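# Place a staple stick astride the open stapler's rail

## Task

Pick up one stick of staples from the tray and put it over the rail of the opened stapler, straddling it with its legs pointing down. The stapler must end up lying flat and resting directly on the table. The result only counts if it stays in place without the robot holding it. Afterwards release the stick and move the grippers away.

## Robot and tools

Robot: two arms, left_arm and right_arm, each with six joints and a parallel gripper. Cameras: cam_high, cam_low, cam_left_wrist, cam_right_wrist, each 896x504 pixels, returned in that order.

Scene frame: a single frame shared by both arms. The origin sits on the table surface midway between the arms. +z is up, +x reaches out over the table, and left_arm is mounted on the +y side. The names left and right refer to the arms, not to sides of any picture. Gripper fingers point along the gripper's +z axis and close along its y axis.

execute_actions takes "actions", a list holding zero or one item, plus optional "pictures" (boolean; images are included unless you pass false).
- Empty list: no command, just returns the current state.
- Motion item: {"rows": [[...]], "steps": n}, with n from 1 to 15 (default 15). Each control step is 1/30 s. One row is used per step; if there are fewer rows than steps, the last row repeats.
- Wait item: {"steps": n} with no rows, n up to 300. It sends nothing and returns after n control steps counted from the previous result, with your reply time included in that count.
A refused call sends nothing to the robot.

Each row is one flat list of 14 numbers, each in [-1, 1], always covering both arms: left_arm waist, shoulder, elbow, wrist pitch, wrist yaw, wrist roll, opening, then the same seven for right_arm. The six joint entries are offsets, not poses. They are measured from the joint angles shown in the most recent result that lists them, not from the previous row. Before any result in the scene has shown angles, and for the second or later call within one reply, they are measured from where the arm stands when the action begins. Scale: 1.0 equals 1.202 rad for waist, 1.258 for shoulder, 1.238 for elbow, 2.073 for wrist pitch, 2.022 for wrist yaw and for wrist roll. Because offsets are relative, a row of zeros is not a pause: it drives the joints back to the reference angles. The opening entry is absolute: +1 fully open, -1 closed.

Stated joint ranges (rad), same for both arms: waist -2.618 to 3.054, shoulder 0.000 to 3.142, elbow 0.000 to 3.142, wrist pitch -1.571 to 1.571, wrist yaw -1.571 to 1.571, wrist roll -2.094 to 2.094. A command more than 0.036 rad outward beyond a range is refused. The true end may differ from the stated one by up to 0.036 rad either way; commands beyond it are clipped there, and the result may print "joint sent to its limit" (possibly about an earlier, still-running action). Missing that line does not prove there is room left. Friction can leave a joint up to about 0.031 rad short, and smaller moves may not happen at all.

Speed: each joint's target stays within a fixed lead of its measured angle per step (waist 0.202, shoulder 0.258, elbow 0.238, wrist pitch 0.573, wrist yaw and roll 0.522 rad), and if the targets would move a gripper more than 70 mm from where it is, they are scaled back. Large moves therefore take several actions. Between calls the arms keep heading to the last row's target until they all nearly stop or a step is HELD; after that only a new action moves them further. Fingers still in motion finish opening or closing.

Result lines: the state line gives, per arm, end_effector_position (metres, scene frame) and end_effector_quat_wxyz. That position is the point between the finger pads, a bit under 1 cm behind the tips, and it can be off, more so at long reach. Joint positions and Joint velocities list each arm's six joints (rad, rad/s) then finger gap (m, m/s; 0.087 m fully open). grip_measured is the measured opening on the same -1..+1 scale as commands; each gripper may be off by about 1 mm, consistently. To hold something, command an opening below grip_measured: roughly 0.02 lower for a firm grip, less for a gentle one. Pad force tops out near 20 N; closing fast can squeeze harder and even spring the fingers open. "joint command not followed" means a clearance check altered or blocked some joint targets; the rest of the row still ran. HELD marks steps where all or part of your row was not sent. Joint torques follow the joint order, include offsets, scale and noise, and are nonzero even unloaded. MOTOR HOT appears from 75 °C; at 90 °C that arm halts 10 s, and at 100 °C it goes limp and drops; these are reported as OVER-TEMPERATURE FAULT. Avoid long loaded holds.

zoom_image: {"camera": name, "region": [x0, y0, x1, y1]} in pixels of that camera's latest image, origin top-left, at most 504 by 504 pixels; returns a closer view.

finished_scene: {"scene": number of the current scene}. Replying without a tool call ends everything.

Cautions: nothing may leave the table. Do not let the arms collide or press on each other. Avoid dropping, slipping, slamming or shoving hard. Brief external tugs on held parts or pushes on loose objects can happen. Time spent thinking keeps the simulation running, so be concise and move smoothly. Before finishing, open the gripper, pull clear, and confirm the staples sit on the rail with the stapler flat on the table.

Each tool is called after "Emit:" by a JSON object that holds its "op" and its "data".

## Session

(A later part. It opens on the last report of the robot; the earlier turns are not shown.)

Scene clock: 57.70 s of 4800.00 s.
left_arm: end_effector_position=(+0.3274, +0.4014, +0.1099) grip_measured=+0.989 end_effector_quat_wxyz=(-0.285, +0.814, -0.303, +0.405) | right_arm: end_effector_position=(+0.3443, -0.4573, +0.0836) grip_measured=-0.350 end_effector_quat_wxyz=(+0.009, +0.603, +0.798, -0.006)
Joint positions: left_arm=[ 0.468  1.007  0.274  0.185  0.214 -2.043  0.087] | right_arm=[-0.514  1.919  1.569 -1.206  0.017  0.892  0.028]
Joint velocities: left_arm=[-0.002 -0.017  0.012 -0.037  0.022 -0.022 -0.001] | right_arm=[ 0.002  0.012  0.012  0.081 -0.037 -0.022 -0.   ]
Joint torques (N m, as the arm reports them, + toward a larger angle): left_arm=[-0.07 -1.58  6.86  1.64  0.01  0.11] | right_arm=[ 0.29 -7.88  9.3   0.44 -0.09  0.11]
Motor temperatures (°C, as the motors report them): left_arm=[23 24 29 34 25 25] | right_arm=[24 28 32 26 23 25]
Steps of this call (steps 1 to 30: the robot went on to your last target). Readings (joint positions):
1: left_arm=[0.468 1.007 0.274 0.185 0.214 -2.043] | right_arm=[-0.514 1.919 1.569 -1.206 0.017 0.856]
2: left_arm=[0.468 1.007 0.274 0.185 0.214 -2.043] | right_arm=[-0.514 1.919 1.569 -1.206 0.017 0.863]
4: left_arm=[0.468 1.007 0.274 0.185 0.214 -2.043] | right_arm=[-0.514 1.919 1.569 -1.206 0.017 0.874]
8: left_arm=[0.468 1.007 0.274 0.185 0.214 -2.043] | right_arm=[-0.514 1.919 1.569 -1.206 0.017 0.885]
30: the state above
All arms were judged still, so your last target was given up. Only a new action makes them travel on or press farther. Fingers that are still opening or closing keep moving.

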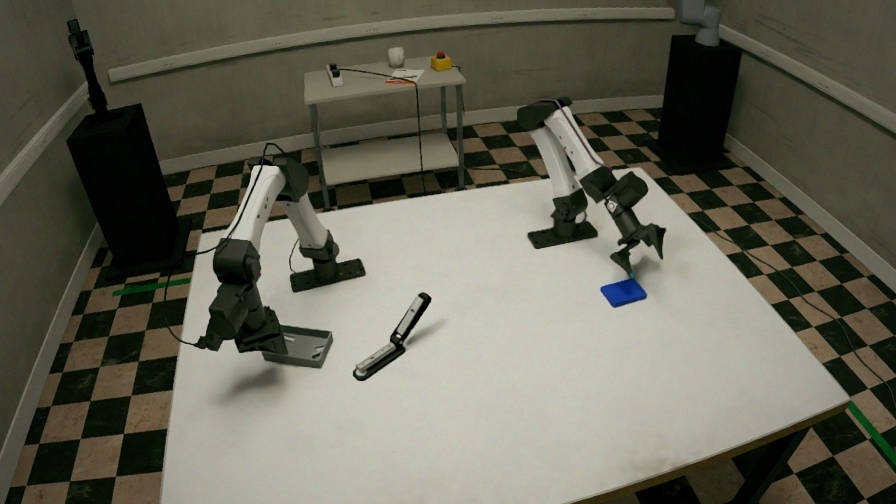

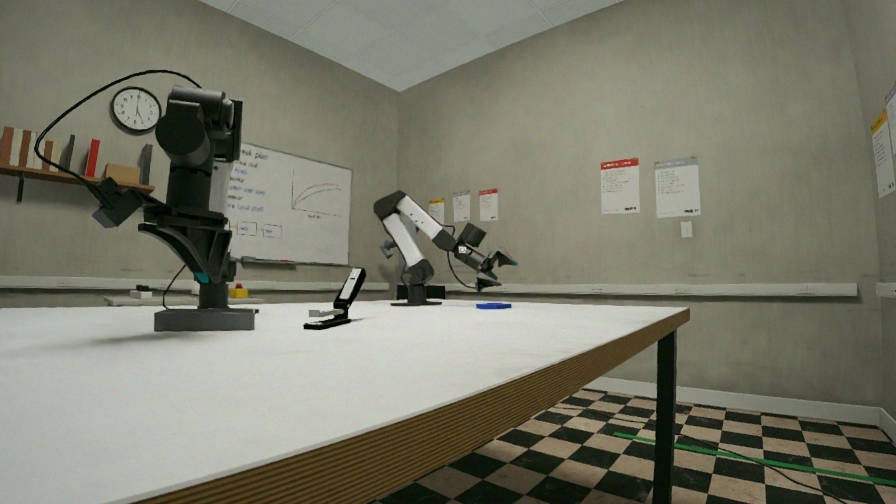

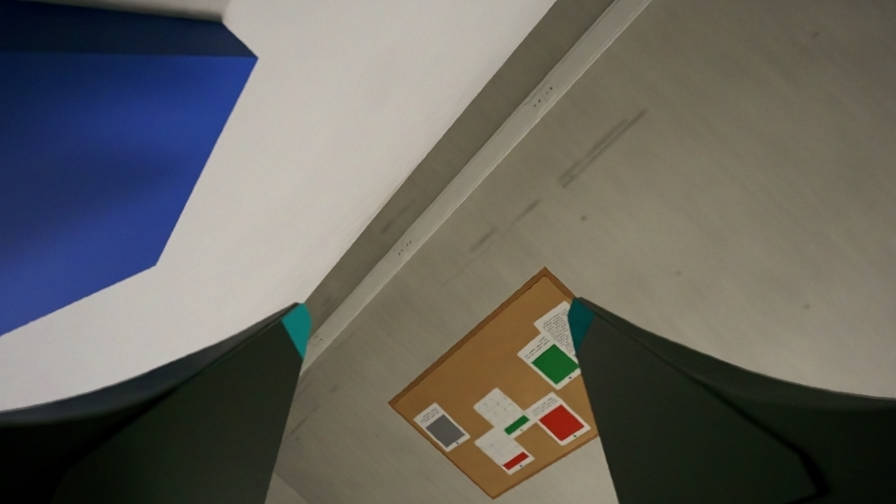

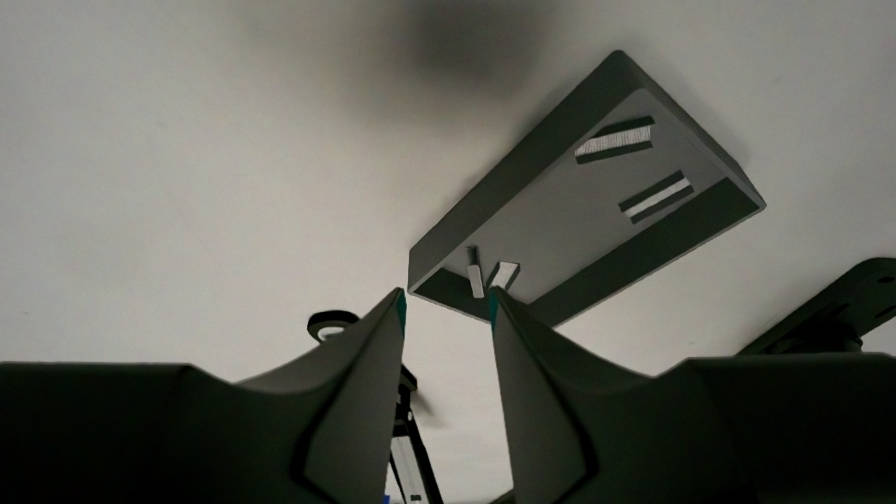

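Emit:
{"op": "execute_actions", "data": {"actions": [{"rows":[[0,0,0,0,0,0,1,0,0,0,0,0,-0.79,-0.35]]}], "pictures": false}}

Emit:
{"op": "execute_actions", "data": {"actions": [{"steps":40}]}}

Scene clock: 64.13 s of 4800.00 s.
left_arm: end_effector_position=(+0.3274, +0.4014, +0.1099) grip_measured=+0.989 end_effector_quat_wxyz=(-0.285, +0.814, -0.303, +0.405) | right_arm: end_effector_position=(+0.3140, -0.5006, +0.0843) grip_measured=-0.350 end_effector_quat_wxyz=(+0.003, -0.039, +0.999, -0.011)
Joint positions: left_arm=[ 0.468  1.007  0.274  0.185  0.214 -2.043  0.087] | right_arm=[-0.514  1.919  1.569 -1.206  0.017 -0.481  0.028]
Joint velocities: left_arm=[ 0.002 -0.012  0.007 -0.066 -0.007  0.007 -0.   ] | right_arm=[ 0.002 -0.002 -0.002  0.022  0.007 -1.385  0.   ]
Joint torques (N m, as the arm reports them, + toward a larger angle): left_arm=[-0.06 -1.64  6.87  1.65  0.01  0.12] | right_arm=[-0.26 -8.76  6.75  0.48 -0.17 -0.05]
Motor temperatures (°C, as the motors report them): left_arm=[23 24 30 34 25 25] | right_arm=[24 28 32 26 23 25]
Steps of this call (steps 1 to 90: nothing new was sent; then 2.93 s passed at rest; steps 91 to 105: all 15 steps of this action). Readings (joint positions):
91: left_arm=[0.468 1.007 0.274 0.185 0.214 -2.043] | right_arm=[-0.514 1.919 1.569 -1.206 0.017 0.814]
92: left_arm=[0.468 1.007 0.274 0.185 0.214 -2.043] | right_arm=[-0.514 1.919 1.569 -1.206 0.017 0.715]
94: left_arm=[0.468 1.007 0.274 0.185 0.214 -2.043] | right_arm=[-0.514 1.919 1.569 -1.206 0.017 0.517]
98: left_arm=[0.468 1.007 0.274 0.185 0.214 -2.043] | right_arm=[-0.514 1.919 1.569 -1.206 0.017 0.122]
105: the state above

Scene clock: 65.47 s of 4800.00 s.
left_arm: end_effector_position=(+0.3274, +0.4014, +0.1099) grip_measured=+0.989 end_effector_quat_wxyz=(-0.285, +0.814, -0.303, +0.405) | right_arm: end_effector_position=(+0.3157, -0.5095, +0.0845) grip_measured=-0.350 end_effector_quat_wxyz=(+0.002, -0.147, +0.989, -0.011)
Joint positions: left_arm=[ 0.468  1.007  0.274  0.185  0.214 -2.043  0.087] | right_arm=[-0.514  1.919  1.569 -1.206  0.017 -0.698  0.028]
Joint velocities: left_arm=[ 0.007 -0.007 -0.012  0.081 -0.066  0.007  0.001] | right_arm=[-0.002 -0.012 -0.022  0.022  0.066 -0.051  0.   ]
Joint torques (N m, as the arm reports them, + toward a larger angle): left_arm=[ 0.01 -1.55  6.84  1.68 -0.01  0.1 ] | right_arm=[-0.27 -8.77  6.75  0.47 -0.19 -0.07]
Motor temperatures (°C, as the motors report them): left_arm=[23 24 30 34 25 25] | right_arm=[24 29 32 26 23 25]
Steps of this call (steps 1 to 30: the robot went on to your last target; steps 31 to 40: nothing new was sent). Readings (joint positions):
1: left_arm=[0.468 1.007 0.274 0.185 0.214 -2.043] | right_arm=[-0.514 1.919 1.569 -1.206 0.017 -0.525]
2: left_arm=[0.468 1.007 0.274 0.185 0.214 -2.043] | right_arm=[-0.514 1.919 1.569 -1.206 0.017 -0.560]
4: left_arm=[0.468 1.007 0.274 0.185 0.214 -2.043] | right_arm=[-0.514 1.919 1.569 -1.206 0.017 -0.610]
8: left_arm=[0.468 1.007 0.274 0.185 0.214 -2.043] | right_arm=[-0.514 1.919 1.569 -1.206 0.017 -0.662]
40: the state above
All arms were judged still, so your last target was given up. Only a new action makes them travel on or press farther. Fingers that are still opening or closing keep moving.

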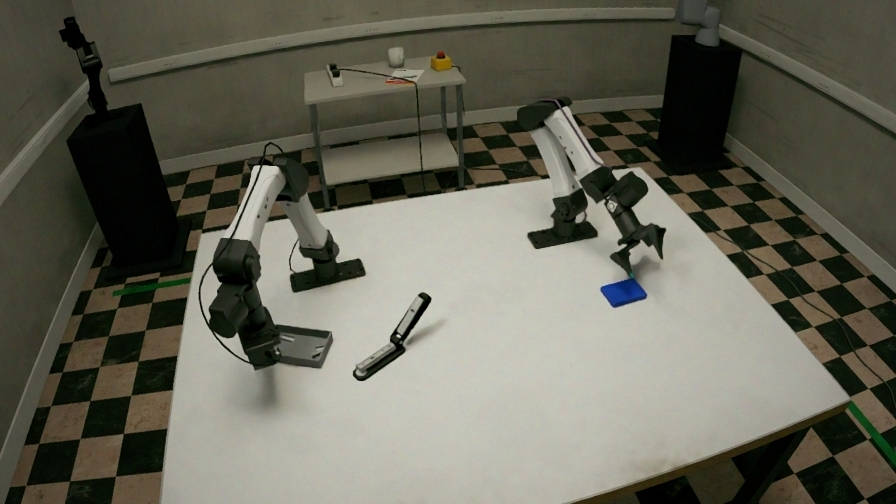

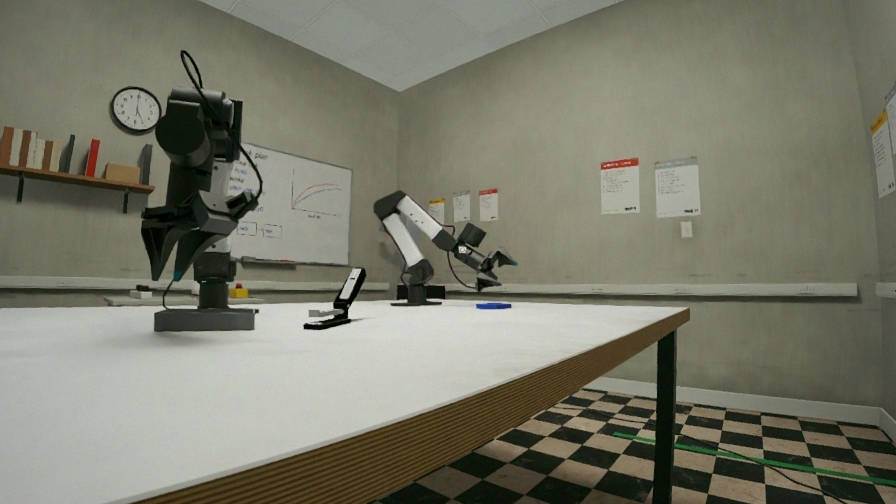

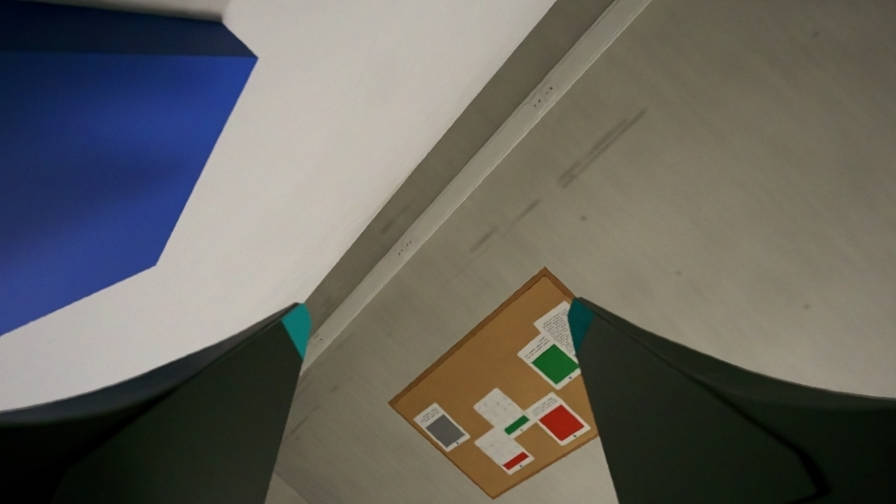

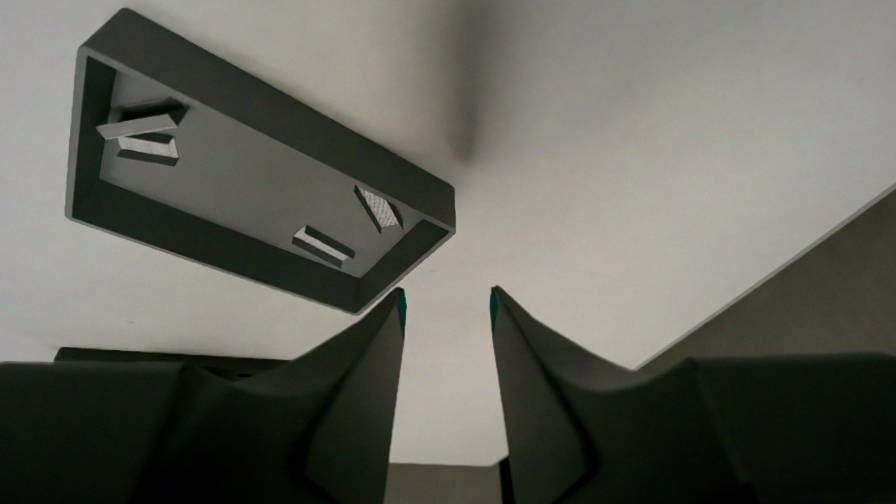

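Emit:
{"op": "zoom_image", "data": {"camera": "cam_right_wrist", "region": [60, 40, 480, 300]}}

Region (60, 40, 480, 300) of cam_right_wrist's 896x504 image, scaled by 1.200, with more detail than that image has; it fills the top 312 rows of this view, and the rest is white.

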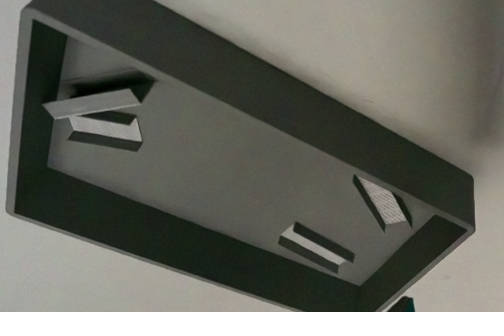

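Emit:
{"op": "execute_actions", "data": {"actions": [{"rows":[[0,0,0,0,0,0,1,0.1,0,0,0,0,-0.25,-0.35]]}], "pictures": false}}

Emit:
{"op": "execute_actions", "data": {"actions": [{"steps":25}]}}

Scene clock: 90.70 s of 4800.00 s.
left_arm: end_effector_position=(+0.3274, +0.4014, +0.1099) grip_measured=+0.989 end_effector_quat_wxyz=(-0.285, +0.814, -0.303, +0.405) | right_arm: end_effector_position=(+0.3456, -0.4862, +0.0848) grip_measured=-0.350 end_effector_quat_wxyz=(+0.001, -0.436, +0.900, -0.011)
Joint positions: left_arm=[ 0.468  1.007  0.274  0.185  0.214 -2.043  0.087] | right_arm=[-0.386  1.919  1.569 -1.206  0.015 -1.177  0.028]
Joint velocities: left_arm=[-0.002  0.002 -0.017 -0.051 -0.11  -0.037  0.   ] | right_arm=[-0.012 -0.007  0.007 -0.007 -0.007 -0.095  0.   ]
Joint torques (N m, as the arm reports them, + toward a larger angle): left_arm=[ 0.06 -1.62  6.84  1.66 -0.01  0.1 ] | right_arm=[-0.94 -8.74  6.69  0.43 -0.19 -0.07]
Motor temperatures (°C, as the motors report them): left_arm=[23 24 31 36 25 25] | right_arm=[24 31 32 25 23 25]
Steps of this call (steps 1 to 90: nothing new was sent; then 21.73 s passed at rest; steps 91 to 105: all 15 steps of this action). Readings (joint positions):
91: left_arm=[0.468 1.007 0.274 0.185 0.214 -2.043] | right_arm=[-0.504 1.919 1.569 -1.206 0.022 -0.772]
92: left_arm=[0.468 1.007 0.274 0.185 0.214 -2.043] | right_arm=[-0.484 1.919 1.569 -1.206 0.025 -0.857]
94: left_arm=[0.468 1.007 0.274 0.185 0.214 -2.043] | right_arm=[-0.426 1.919 1.569 -1.206 0.023 -0.980]
98: left_arm=[0.468 1.007 0.274 0.185 0.214 -2.043] | right_arm=[-0.380 1.919 1.569 -1.206 0.015 -1.109]
105: the state above

Scene clock: 91.53 s of 4800.00 s.
left_arm: end_effector_position=(+0.3274, +0.4014, +0.1099) grip_measured=+0.989 end_effector_quat_wxyz=(-0.285, +0.814, -0.303, +0.405) | right_arm: end_effector_position=(+0.3462, -0.4866, +0.0848) grip_measured=-0.350 end_effector_quat_wxyz=(+0.001, -0.444, +0.896, -0.011)
Joint positions: left_arm=[ 0.468  1.007  0.274  0.185  0.214 -2.043  0.087] | right_arm=[-0.386  1.919  1.569 -1.206  0.015 -1.195  0.028]
Joint velocities: left_arm=[ 0.002 -0.012 -0.012 -0.051 -0.007 -0.007  0.001] | right_arm=[-0.027  0.012  0.002 -0.022 -0.051 -0.022 -0.001]
Joint torques (N m, as the arm reports them, + toward a larger angle): left_arm=[ 0.05 -1.66  6.92  1.67  0.    0.12] | right_arm=[-0.91 -8.74  6.7   0.43 -0.2  -0.07]
Motor temperatures (°C, as the motors report them): left_arm=[23 24 31 36 25 25] | right_arm=[24 31 32 25 23 25]
Steps of this call (steps 1 to 25: the robot went on to your last target). Readings (joint positions):
1: left_arm=[0.468 1.007 0.274 0.185 0.214 -2.043] | right_arm=[-0.386 1.919 1.569 -1.206 0.015 -1.181]
2: left_arm=[0.468 1.007 0.274 0.185 0.214 -2.043] | right_arm=[-0.386 1.919 1.569 -1.206 0.015 -1.184]
4: left_arm=[0.468 1.007 0.274 0.185 0.214 -2.043] | right_arm=[-0.386 1.919 1.569 -1.206 0.015 -1.188]
8: left_arm=[0.468 1.007 0.274 0.185 0.214 -2.043] | right_arm=[-0.386 1.919 1.569 -1.206 0.015 -1.192]
25: the state above

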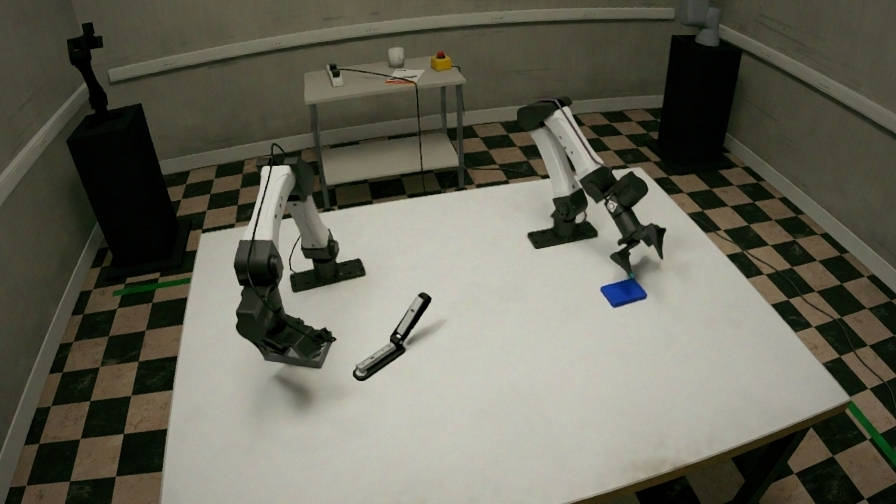

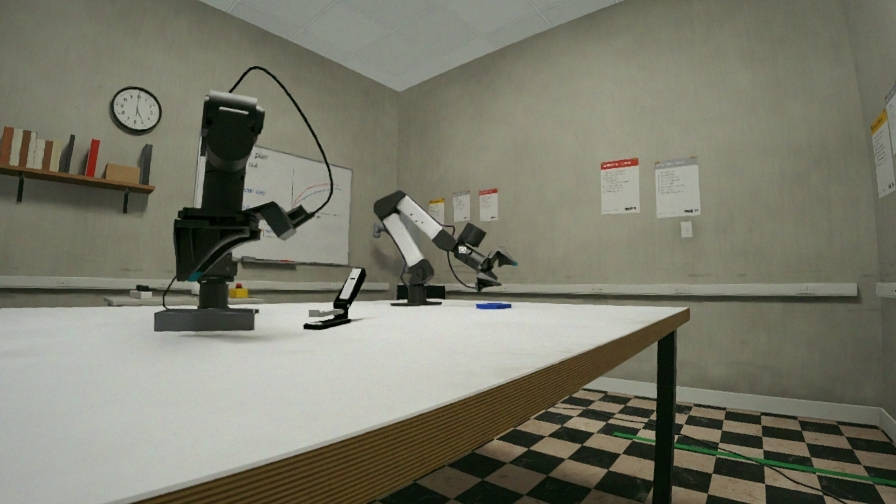

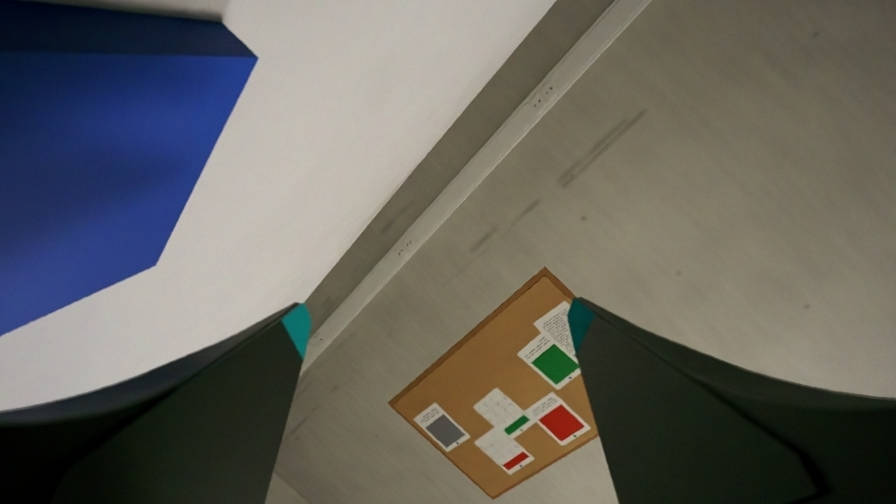

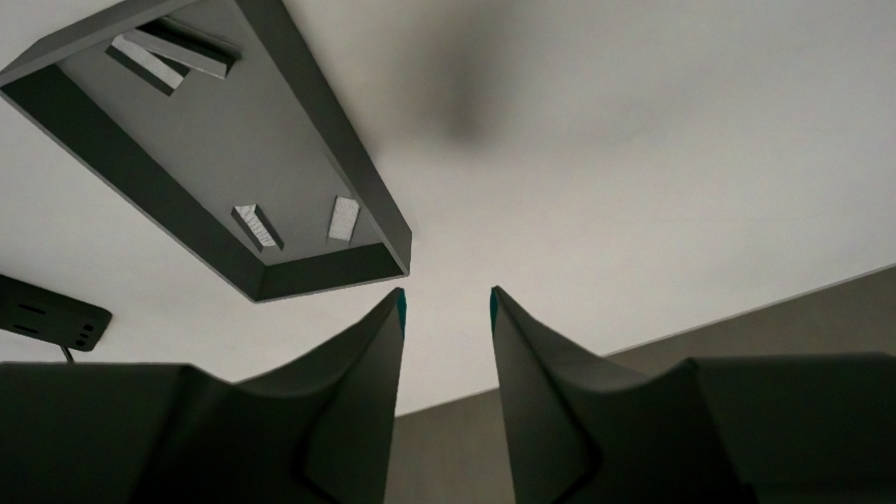

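Emit:
{"op": "execute_actions", "data": {"actions": [{"rows":[[0,0,0,0,0,0,1,0,-0.11,-0.14,0.02,0,0,-0.35]]}], "pictures": false}}

Emit:
{"op": "execute_actions", "data": {"actions": [{"steps":15}]}}

Scene clock: 98.83 s of 4800.00 s.
left_arm: end_effector_position=(+0.3274, +0.4014, +0.1099) grip_measured=+0.989 end_effector_quat_wxyz=(-0.285, +0.814, -0.303, +0.405) | right_arm: end_effector_position=(+0.3142, -0.4776, +0.0862) grip_measured=-0.350 end_effector_quat_wxyz=(-0.002, -0.444, +0.896, -0.008)
Joint positions: left_arm=[ 0.468  1.007  0.274  0.185  0.214 -2.043  0.087] | right_arm=[-0.386  1.799  1.418 -1.182  0.015 -1.195  0.028]
Joint velocities: left_arm=[ 0.007 -0.002 -0.012  0.051 -0.022 -0.051 -0.001] | right_arm=[ 0.012 -0.002  0.002  0.066  0.037 -0.037  0.001]
Joint torques (N m, as the arm reports them, + toward a larger angle): left_arm=[ 0.   -1.69  6.79  1.67  0.03  0.1 ] | right_arm=[-0.28 -9.14  4.67  0.61 -0.21  0.02]
Motor temperatures (°C, as the motors report them): left_arm=[23 24 31 36 25 25] | right_arm=[24 31 32 25 23 25]
Steps of this call (steps 1 to 15: the robot went on to your last target; steps 16 to 90: nothing new was sent; then 3.80 s passed at rest; steps 91 to 105: all 15 steps of this action). Readings (joint positions):
91: left_arm=[0.468 1.007 0.274 0.185 0.214 -2.043] | right_arm=[-0.386 1.901 1.540 -1.181 0.015 -1.195]
92: left_arm=[0.468 1.007 0.274 0.185 0.214 -2.043] | right_arm=[-0.386 1.869 1.490 -1.166 0.015 -1.195]
94: left_arm=[0.468 1.007 0.274 0.185 0.214 -2.043] | right_arm=[-0.386 1.820 1.429 -1.180 0.015 -1.195]
98: left_arm=[0.468 1.007 0.274 0.185 0.214 -2.043] | right_arm=[-0.386 1.799 1.418 -1.183 0.015 -1.195]
105: the state above

Scene clock: 99.33 s of 4800.00 s.
left_arm: end_effector_position=(+0.3274, +0.4014, +0.1099) grip_measured=+0.989 end_effector_quat_wxyz=(-0.285, +0.814, -0.303, +0.405) | right_arm: end_effector_position=(+0.3143, -0.4776, +0.0862) grip_measured=-0.350 end_effector_quat_wxyz=(-0.002, -0.444, +0.896, -0.008)
Joint positions: left_arm=[ 0.468  1.007  0.274  0.185  0.214 -2.043  0.087] | right_arm=[-0.386  1.799  1.418 -1.182  0.015 -1.195  0.028]
Joint velocities: left_arm=[ 0.002 -0.027 -0.012 -0.051  0.095 -0.037 -0.   ] | right_arm=[-0.027  0.002 -0.007 -0.007 -0.007 -0.022 -0.001]
Joint torques (N m, as the arm reports them, + toward a larger angle): left_arm=[-0.01 -1.57  6.96  1.66 -0.01  0.1 ] | right_arm=[-0.29 -9.12  4.74  0.6  -0.21  0.02]
Motor temperatures (°C, as the motors report them): left_arm=[23 24 31 36 25 25] | right_arm=[24 32 32 25 23 25]
Steps of this call (steps 1 to 15: the robot went on to your last target). Readings (joint positions):
1: left_arm=[0.468 1.007 0.274 0.185 0.214 -2.043] | right_arm=[-0.386 1.799 1.418 -1.182 0.015 -1.195]
2: left_arm=[0.468 1.007 0.274 0.185 0.214 -2.043] | right_arm=[-0.386 1.799 1.418 -1.182 0.015 -1.195]
4: left_arm=[0.468 1.007 0.274 0.185 0.214 -2.043] | right_arm=[-0.386 1.799 1.418 -1.182 0.015 -1.195]
8: left_arm=[0.468 1.007 0.274 0.185 0.214 -2.043] | right_arm=[-0.386 1.799 1.418 -1.182 0.015 -1.195]
15: the state above
All arms were judged still, so your last target was given up. Only a new action makes them travel on or press farther. Fingers that are still opening or closing keep moving.

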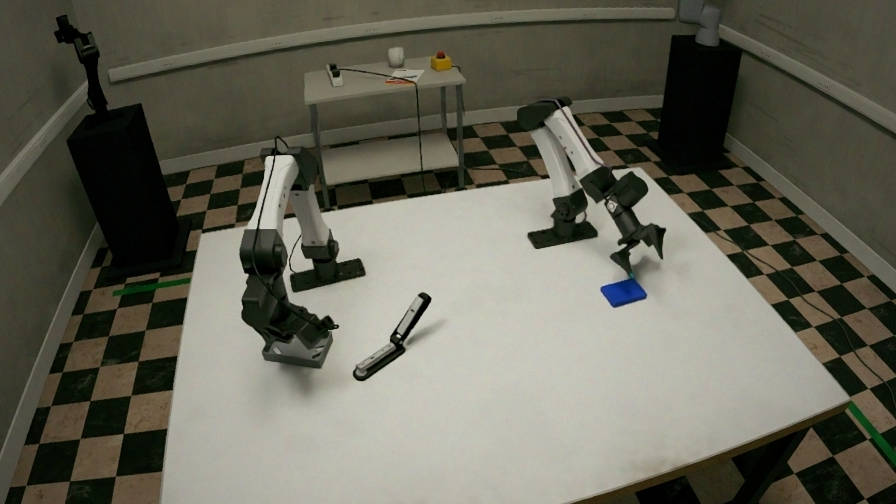

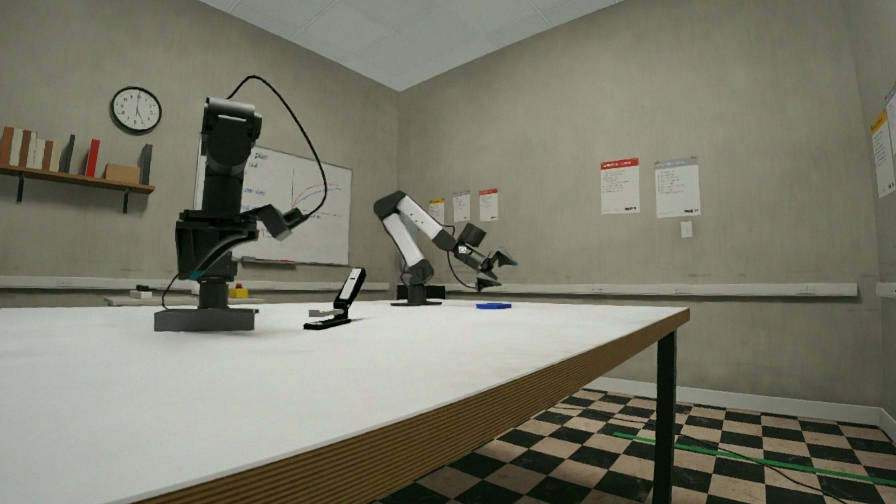

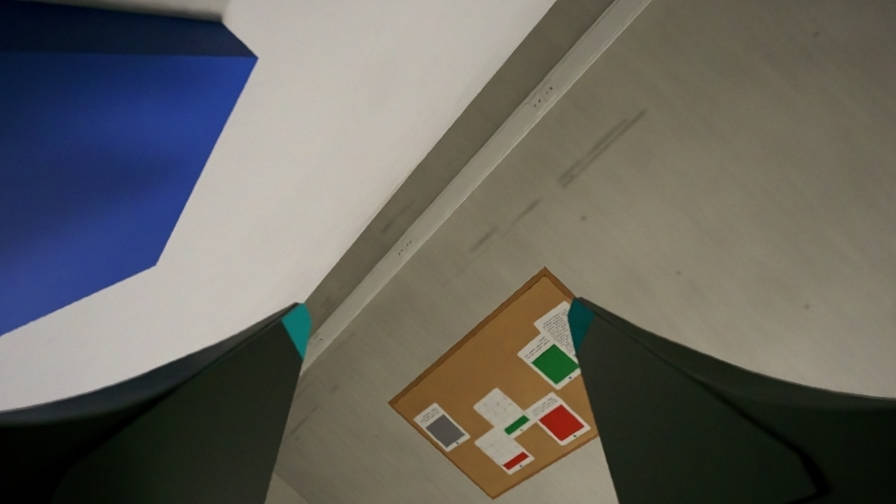

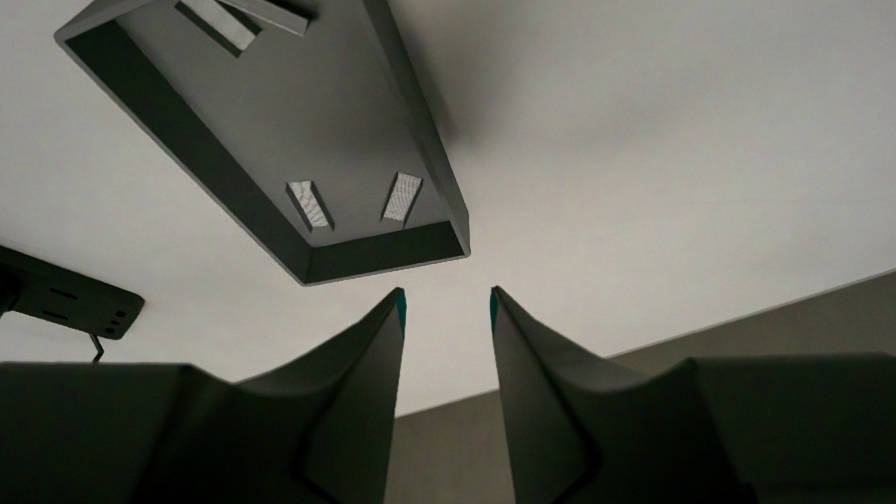

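Emit:
{"op": "execute_actions", "data": {"actions": [{"rows":[[0,0,0,0,0,0,1,0.04,-0.04,-0.16,0.07,0,0.07,-0.35]]}], "pictures": false}}

Emit:
{"op": "execute_actions", "data": {"actions": [{"steps":15}]}}

Scene clock: 105.37 s of 4800.00 s.
left_arm: end_effector_position=(+0.3274, +0.4014, +0.1099) grip_measured=+0.989 end_effector_quat_wxyz=(-0.285, +0.814, -0.303, +0.405) | right_arm: end_effector_position=(+0.2915, -0.4553, +0.0515) grip_measured=-0.350 end_effector_quat_wxyz=(-0.014, -0.406, +0.914, +0.000)
Joint positions: left_arm=[ 0.468  1.007  0.274  0.185  0.214 -2.043  0.087] | right_arm=[-0.341  1.764  1.231 -1.06   0.016 -1.066  0.028]
Joint velocities: left_arm=[ 0.012  0.022  0.007 -0.095 -0.037  0.037 -0.001] | right_arm=[-0.002 -0.002 -0.007  0.066 -0.051  0.066  0.   ]
Joint torques (N m, as the arm reports them, + toward a larger angle): left_arm=[-0.02 -1.6   6.76  1.65  0.    0.1 ] | right_arm=[-0.04 -8.42  5.44  0.54 -0.22  0.09]
Motor temperatures (°C, as the motors report them): left_arm=[23 24 31 36 25 25] | right_arm=[24 32 32 25 23 25]
Steps of this call (steps 1 to 90: nothing new was sent; then 2.53 s passed at rest; steps 91 to 105: all 15 steps of this action). Readings (joint positions):
91: left_arm=[0.468 1.007 0.274 0.185 0.214 -2.043] | right_arm=[-0.382 1.789 1.388 -1.149 0.016 -1.175]
92: left_arm=[0.468 1.007 0.274 0.185 0.214 -2.043] | right_arm=[-0.374 1.772 1.337 -1.114 0.016 -1.151]
94: left_arm=[0.468 1.007 0.274 0.185 0.214 -2.043] | right_arm=[-0.353 1.764 1.265 -1.102 0.016 -1.119]
98: left_arm=[0.468 1.007 0.274 0.185 0.214 -2.043] | right_arm=[-0.341 1.764 1.231 -1.089 0.016 -1.085]
105: the state above

Scene clock: 105.87 s of 4800.00 s.
left_arm: end_effector_position=(+0.3274, +0.4014, +0.1099) grip_measured=+0.989 end_effector_quat_wxyz=(-0.285, +0.814, -0.303, +0.405) | right_arm: end_effector_position=(+0.2926, -0.4555, +0.0513) grip_measured=-0.350 end_effector_quat_wxyz=(-0.011, -0.404, +0.915, -0.001)
Joint positions: left_arm=[ 0.468  1.007  0.274  0.185  0.214 -2.043  0.087] | right_arm=[-0.341  1.764  1.231 -1.055  0.016 -1.062  0.028]
Joint velocities: left_arm=[-0.007 -0.002  0.022 -0.051  0.095 -0.037  0.   ] | right_arm=[-0.012 -0.002 -0.002 -0.037 -0.095 -0.081  0.001]
Joint torques (N m, as the arm reports them, + toward a larger angle): left_arm=[ 0.07 -1.69  6.84  1.66  0.01  0.07] | right_arm=[-0.06 -8.44  5.43  0.57 -0.22  0.1 ]
Motor temperatures (°C, as the motors report them): left_arm=[23 24 31 36 25 25] | right_arm=[24 32 32 25 23 25]
Steps of this call (steps 1 to 15: the robot went on to your last target). Readings (joint positions):
1: left_arm=[0.468 1.007 0.274 0.185 0.214 -2.043] | right_arm=[-0.341 1.764 1.231 -1.059 0.016 -1.065]
2: left_arm=[0.468 1.007 0.274 0.185 0.214 -2.043] | right_arm=[-0.341 1.764 1.231 -1.058 0.016 -1.065]
4: left_arm=[0.468 1.007 0.274 0.185 0.214 -2.043] | right_arm=[-0.341 1.764 1.231 -1.057 0.016 -1.064]
8: left_arm=[0.468 1.007 0.274 0.185 0.214 -2.043] | right_arm=[-0.341 1.764 1.231 -1.056 0.016 -1.062]
15: the state above
All arms were judged still, so your last target was given up. Only a new action makes them travel on or press farther. Fingers that are still opening or closing keep moving.

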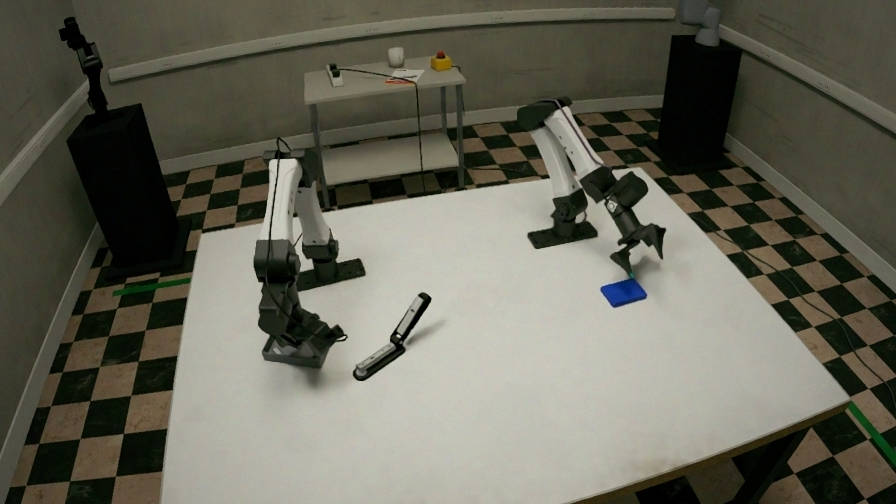

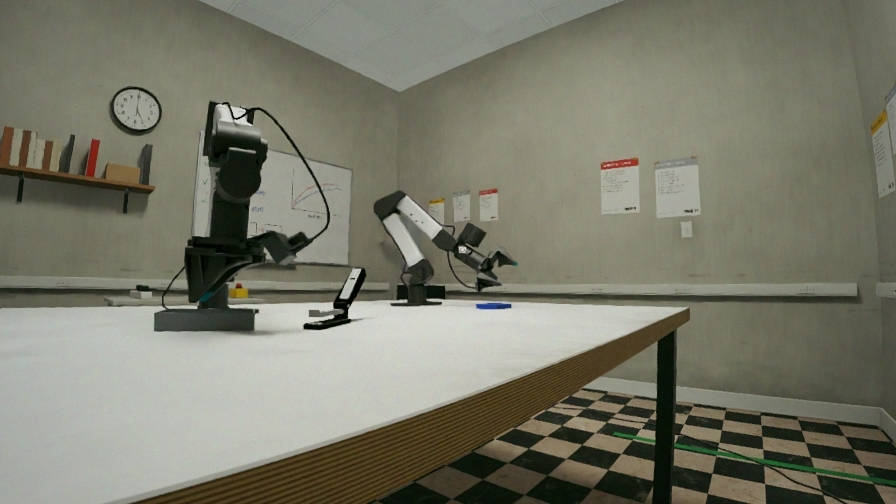

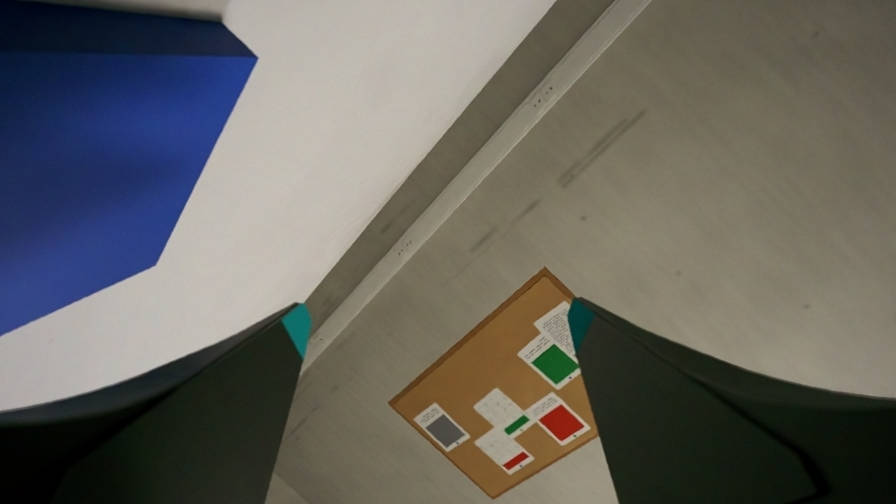

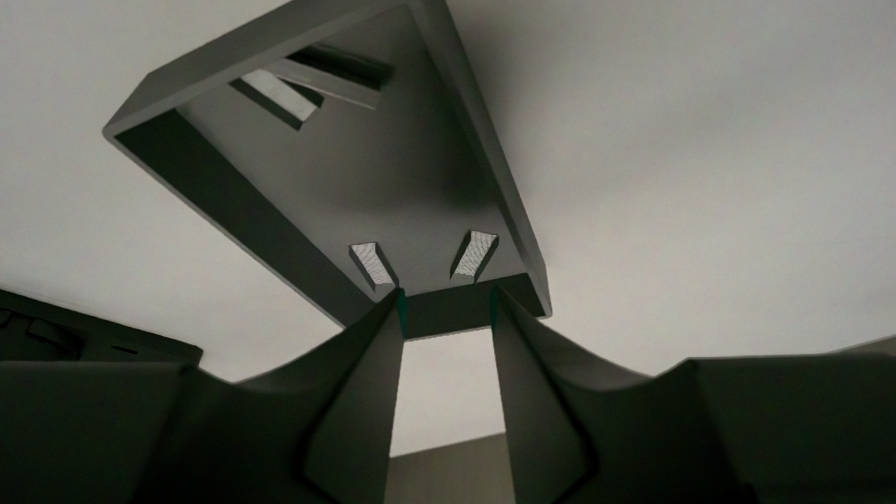

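Emit:
{"op": "execute_actions", "data": {"actions": [{"rows":[[0,0,0,0,0,0,1,0,0.07,0.08,0,0,0.15,-0.35]]}], "pictures": false}}

Emit:
{"op": "execute_actions", "data": {"actions": [{"steps":15}]}}

Scene clock: 114.20 s of 4800.00 s.
left_arm: end_effector_position=(+0.3274, +0.4014, +0.1099) grip_measured=+0.989 end_effector_quat_wxyz=(-0.285, +0.814, -0.303, +0.405) | right_arm: end_effector_position=(+0.3017, -0.4503, +0.0448) grip_measured=-0.350 end_effector_quat_wxyz=(-0.015, -0.270, +0.963, -0.000)
Joint positions: left_arm=[ 0.468  1.007  0.274  0.185  0.214 -2.043  0.087] | right_arm=[-0.341  1.843  1.301 -1.056  0.016 -0.777  0.028]
Joint velocities: left_arm=[-0.007 -0.007  0.002  0.007 -0.022 -0.037  0.   ] | right_arm=[-0.017 -0.002 -0.007 -0.037 -0.037 -0.007 -0.   ]
Joint torques (N m, as the arm reports them, + toward a larger angle): left_arm=[ 0.05 -1.64  6.9   1.64 -0.03  0.09] | right_arm=[-0.24 -7.13  9.07  0.37 -0.2   0.12]
Motor temperatures (°C, as the motors report them): left_arm=[23 24 32 37 25 25] | right_arm=[24 32 32 25 23 25]
Steps of this call (steps 1 to 90: nothing new was sent; then 4.83 s passed at rest; steps 91 to 105: all 15 steps of this action). Readings (joint positions):
91: left_arm=[0.468 1.007 0.274 0.185 0.214 -2.043] | right_arm=[-0.341 1.774 1.243 -1.065 0.016 -1.017]
92: left_arm=[0.468 1.007 0.274 0.185 0.214 -2.043] | right_arm=[-0.341 1.793 1.267 -1.070 0.016 -0.967]
94: left_arm=[0.468 1.007 0.274 0.185 0.214 -2.043] | right_arm=[-0.341 1.827 1.297 -1.059 0.016 -0.894]
98: left_arm=[0.468 1.007 0.274 0.185 0.214 -2.043] | right_arm=[-0.341 1.843 1.301 -1.056 0.016 -0.818]
105: the state above

Scene clock: 114.70 s of 4800.00 s.
left_arm: end_effector_position=(+0.3274, +0.4014, +0.1099) grip_measured=+0.989 end_effector_quat_wxyz=(-0.285, +0.814, -0.303, +0.405) | right_arm: end_effector_position=(+0.3015, -0.4499, +0.0448) grip_measured=-0.350 end_effector_quat_wxyz=(-0.015, -0.265, +0.964, -0.001)
Joint positions: left_arm=[ 0.468  1.007  0.274  0.185  0.214 -2.043  0.087] | right_arm=[-0.341  1.843  1.301 -1.056  0.016 -0.766  0.028]
Joint velocities: left_arm=[-0.007  0.002 -0.017  0.022  0.022 -0.037  0.   ] | right_arm=[-0.007 -0.002  0.007 -0.037 -0.007  0.007 -0.   ]
Joint torques (N m, as the arm reports them, + toward a larger angle): left_arm=[ 0.01 -1.65  6.89  1.65  0.01  0.1 ] | right_arm=[-0.28 -7.13  9.02  0.37 -0.19  0.11]
Motor temperatures (°C, as the motors report them): left_arm=[23 24 32 37 25 25] | right_arm=[24 32 32 25 23 25]
Steps of this call (steps 1 to 15: the robot went on to your last target). Readings (joint positions):
1: left_arm=[0.468 1.007 0.274 0.185 0.214 -2.043] | right_arm=[-0.341 1.843 1.301 -1.056 0.016 -0.775]
2: left_arm=[0.468 1.007 0.274 0.185 0.214 -2.043] | right_arm=[-0.341 1.843 1.301 -1.056 0.016 -0.773]
4: left_arm=[0.468 1.007 0.274 0.185 0.214 -2.043] | right_arm=[-0.341 1.843 1.301 -1.056 0.016 -0.771]
8: left_arm=[0.468 1.007 0.274 0.185 0.214 -2.043] | right_arm=[-0.341 1.843 1.301 -1.056 0.016 -0.768]
15: the state above

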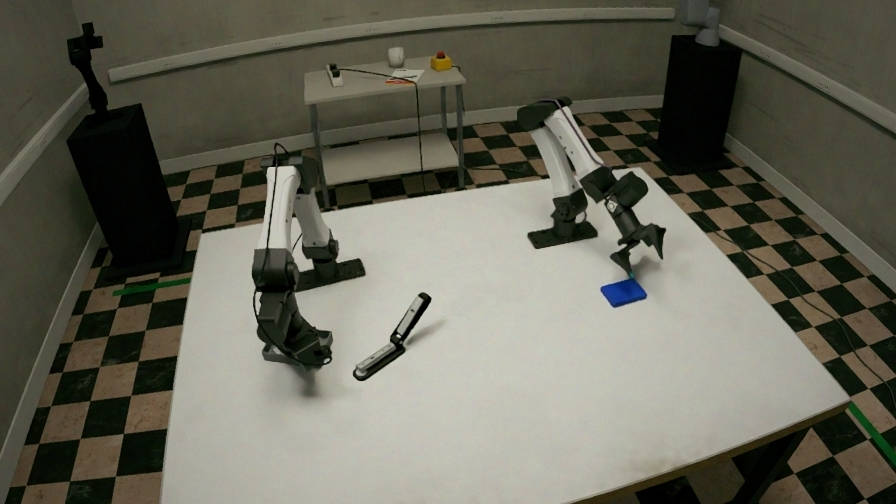

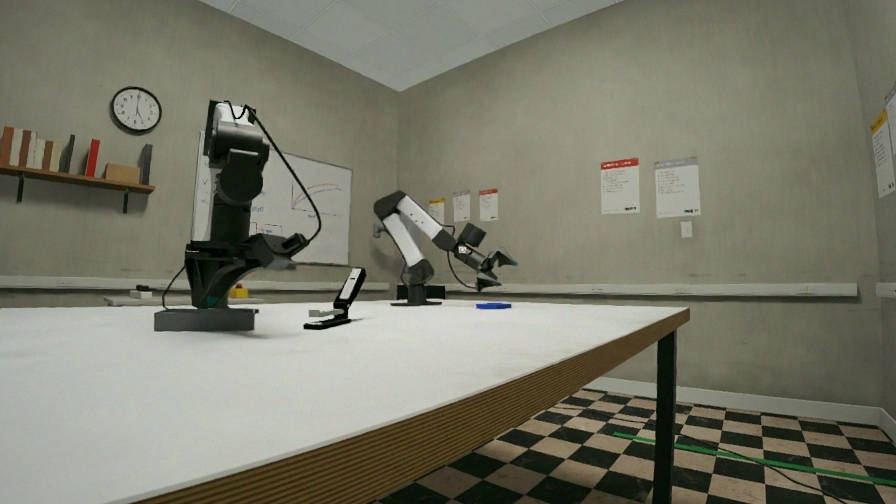

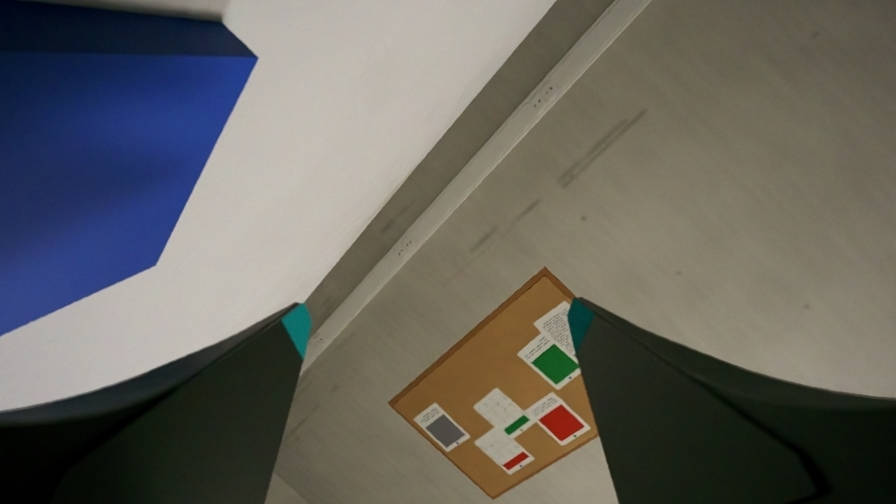

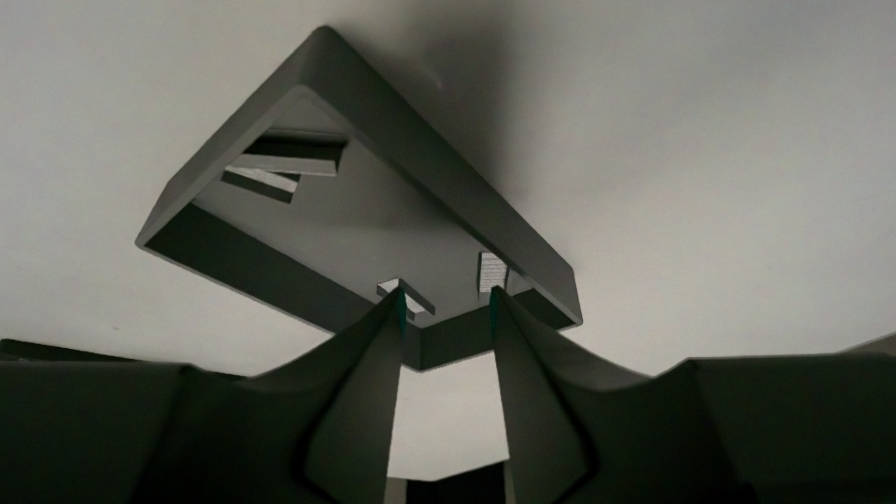

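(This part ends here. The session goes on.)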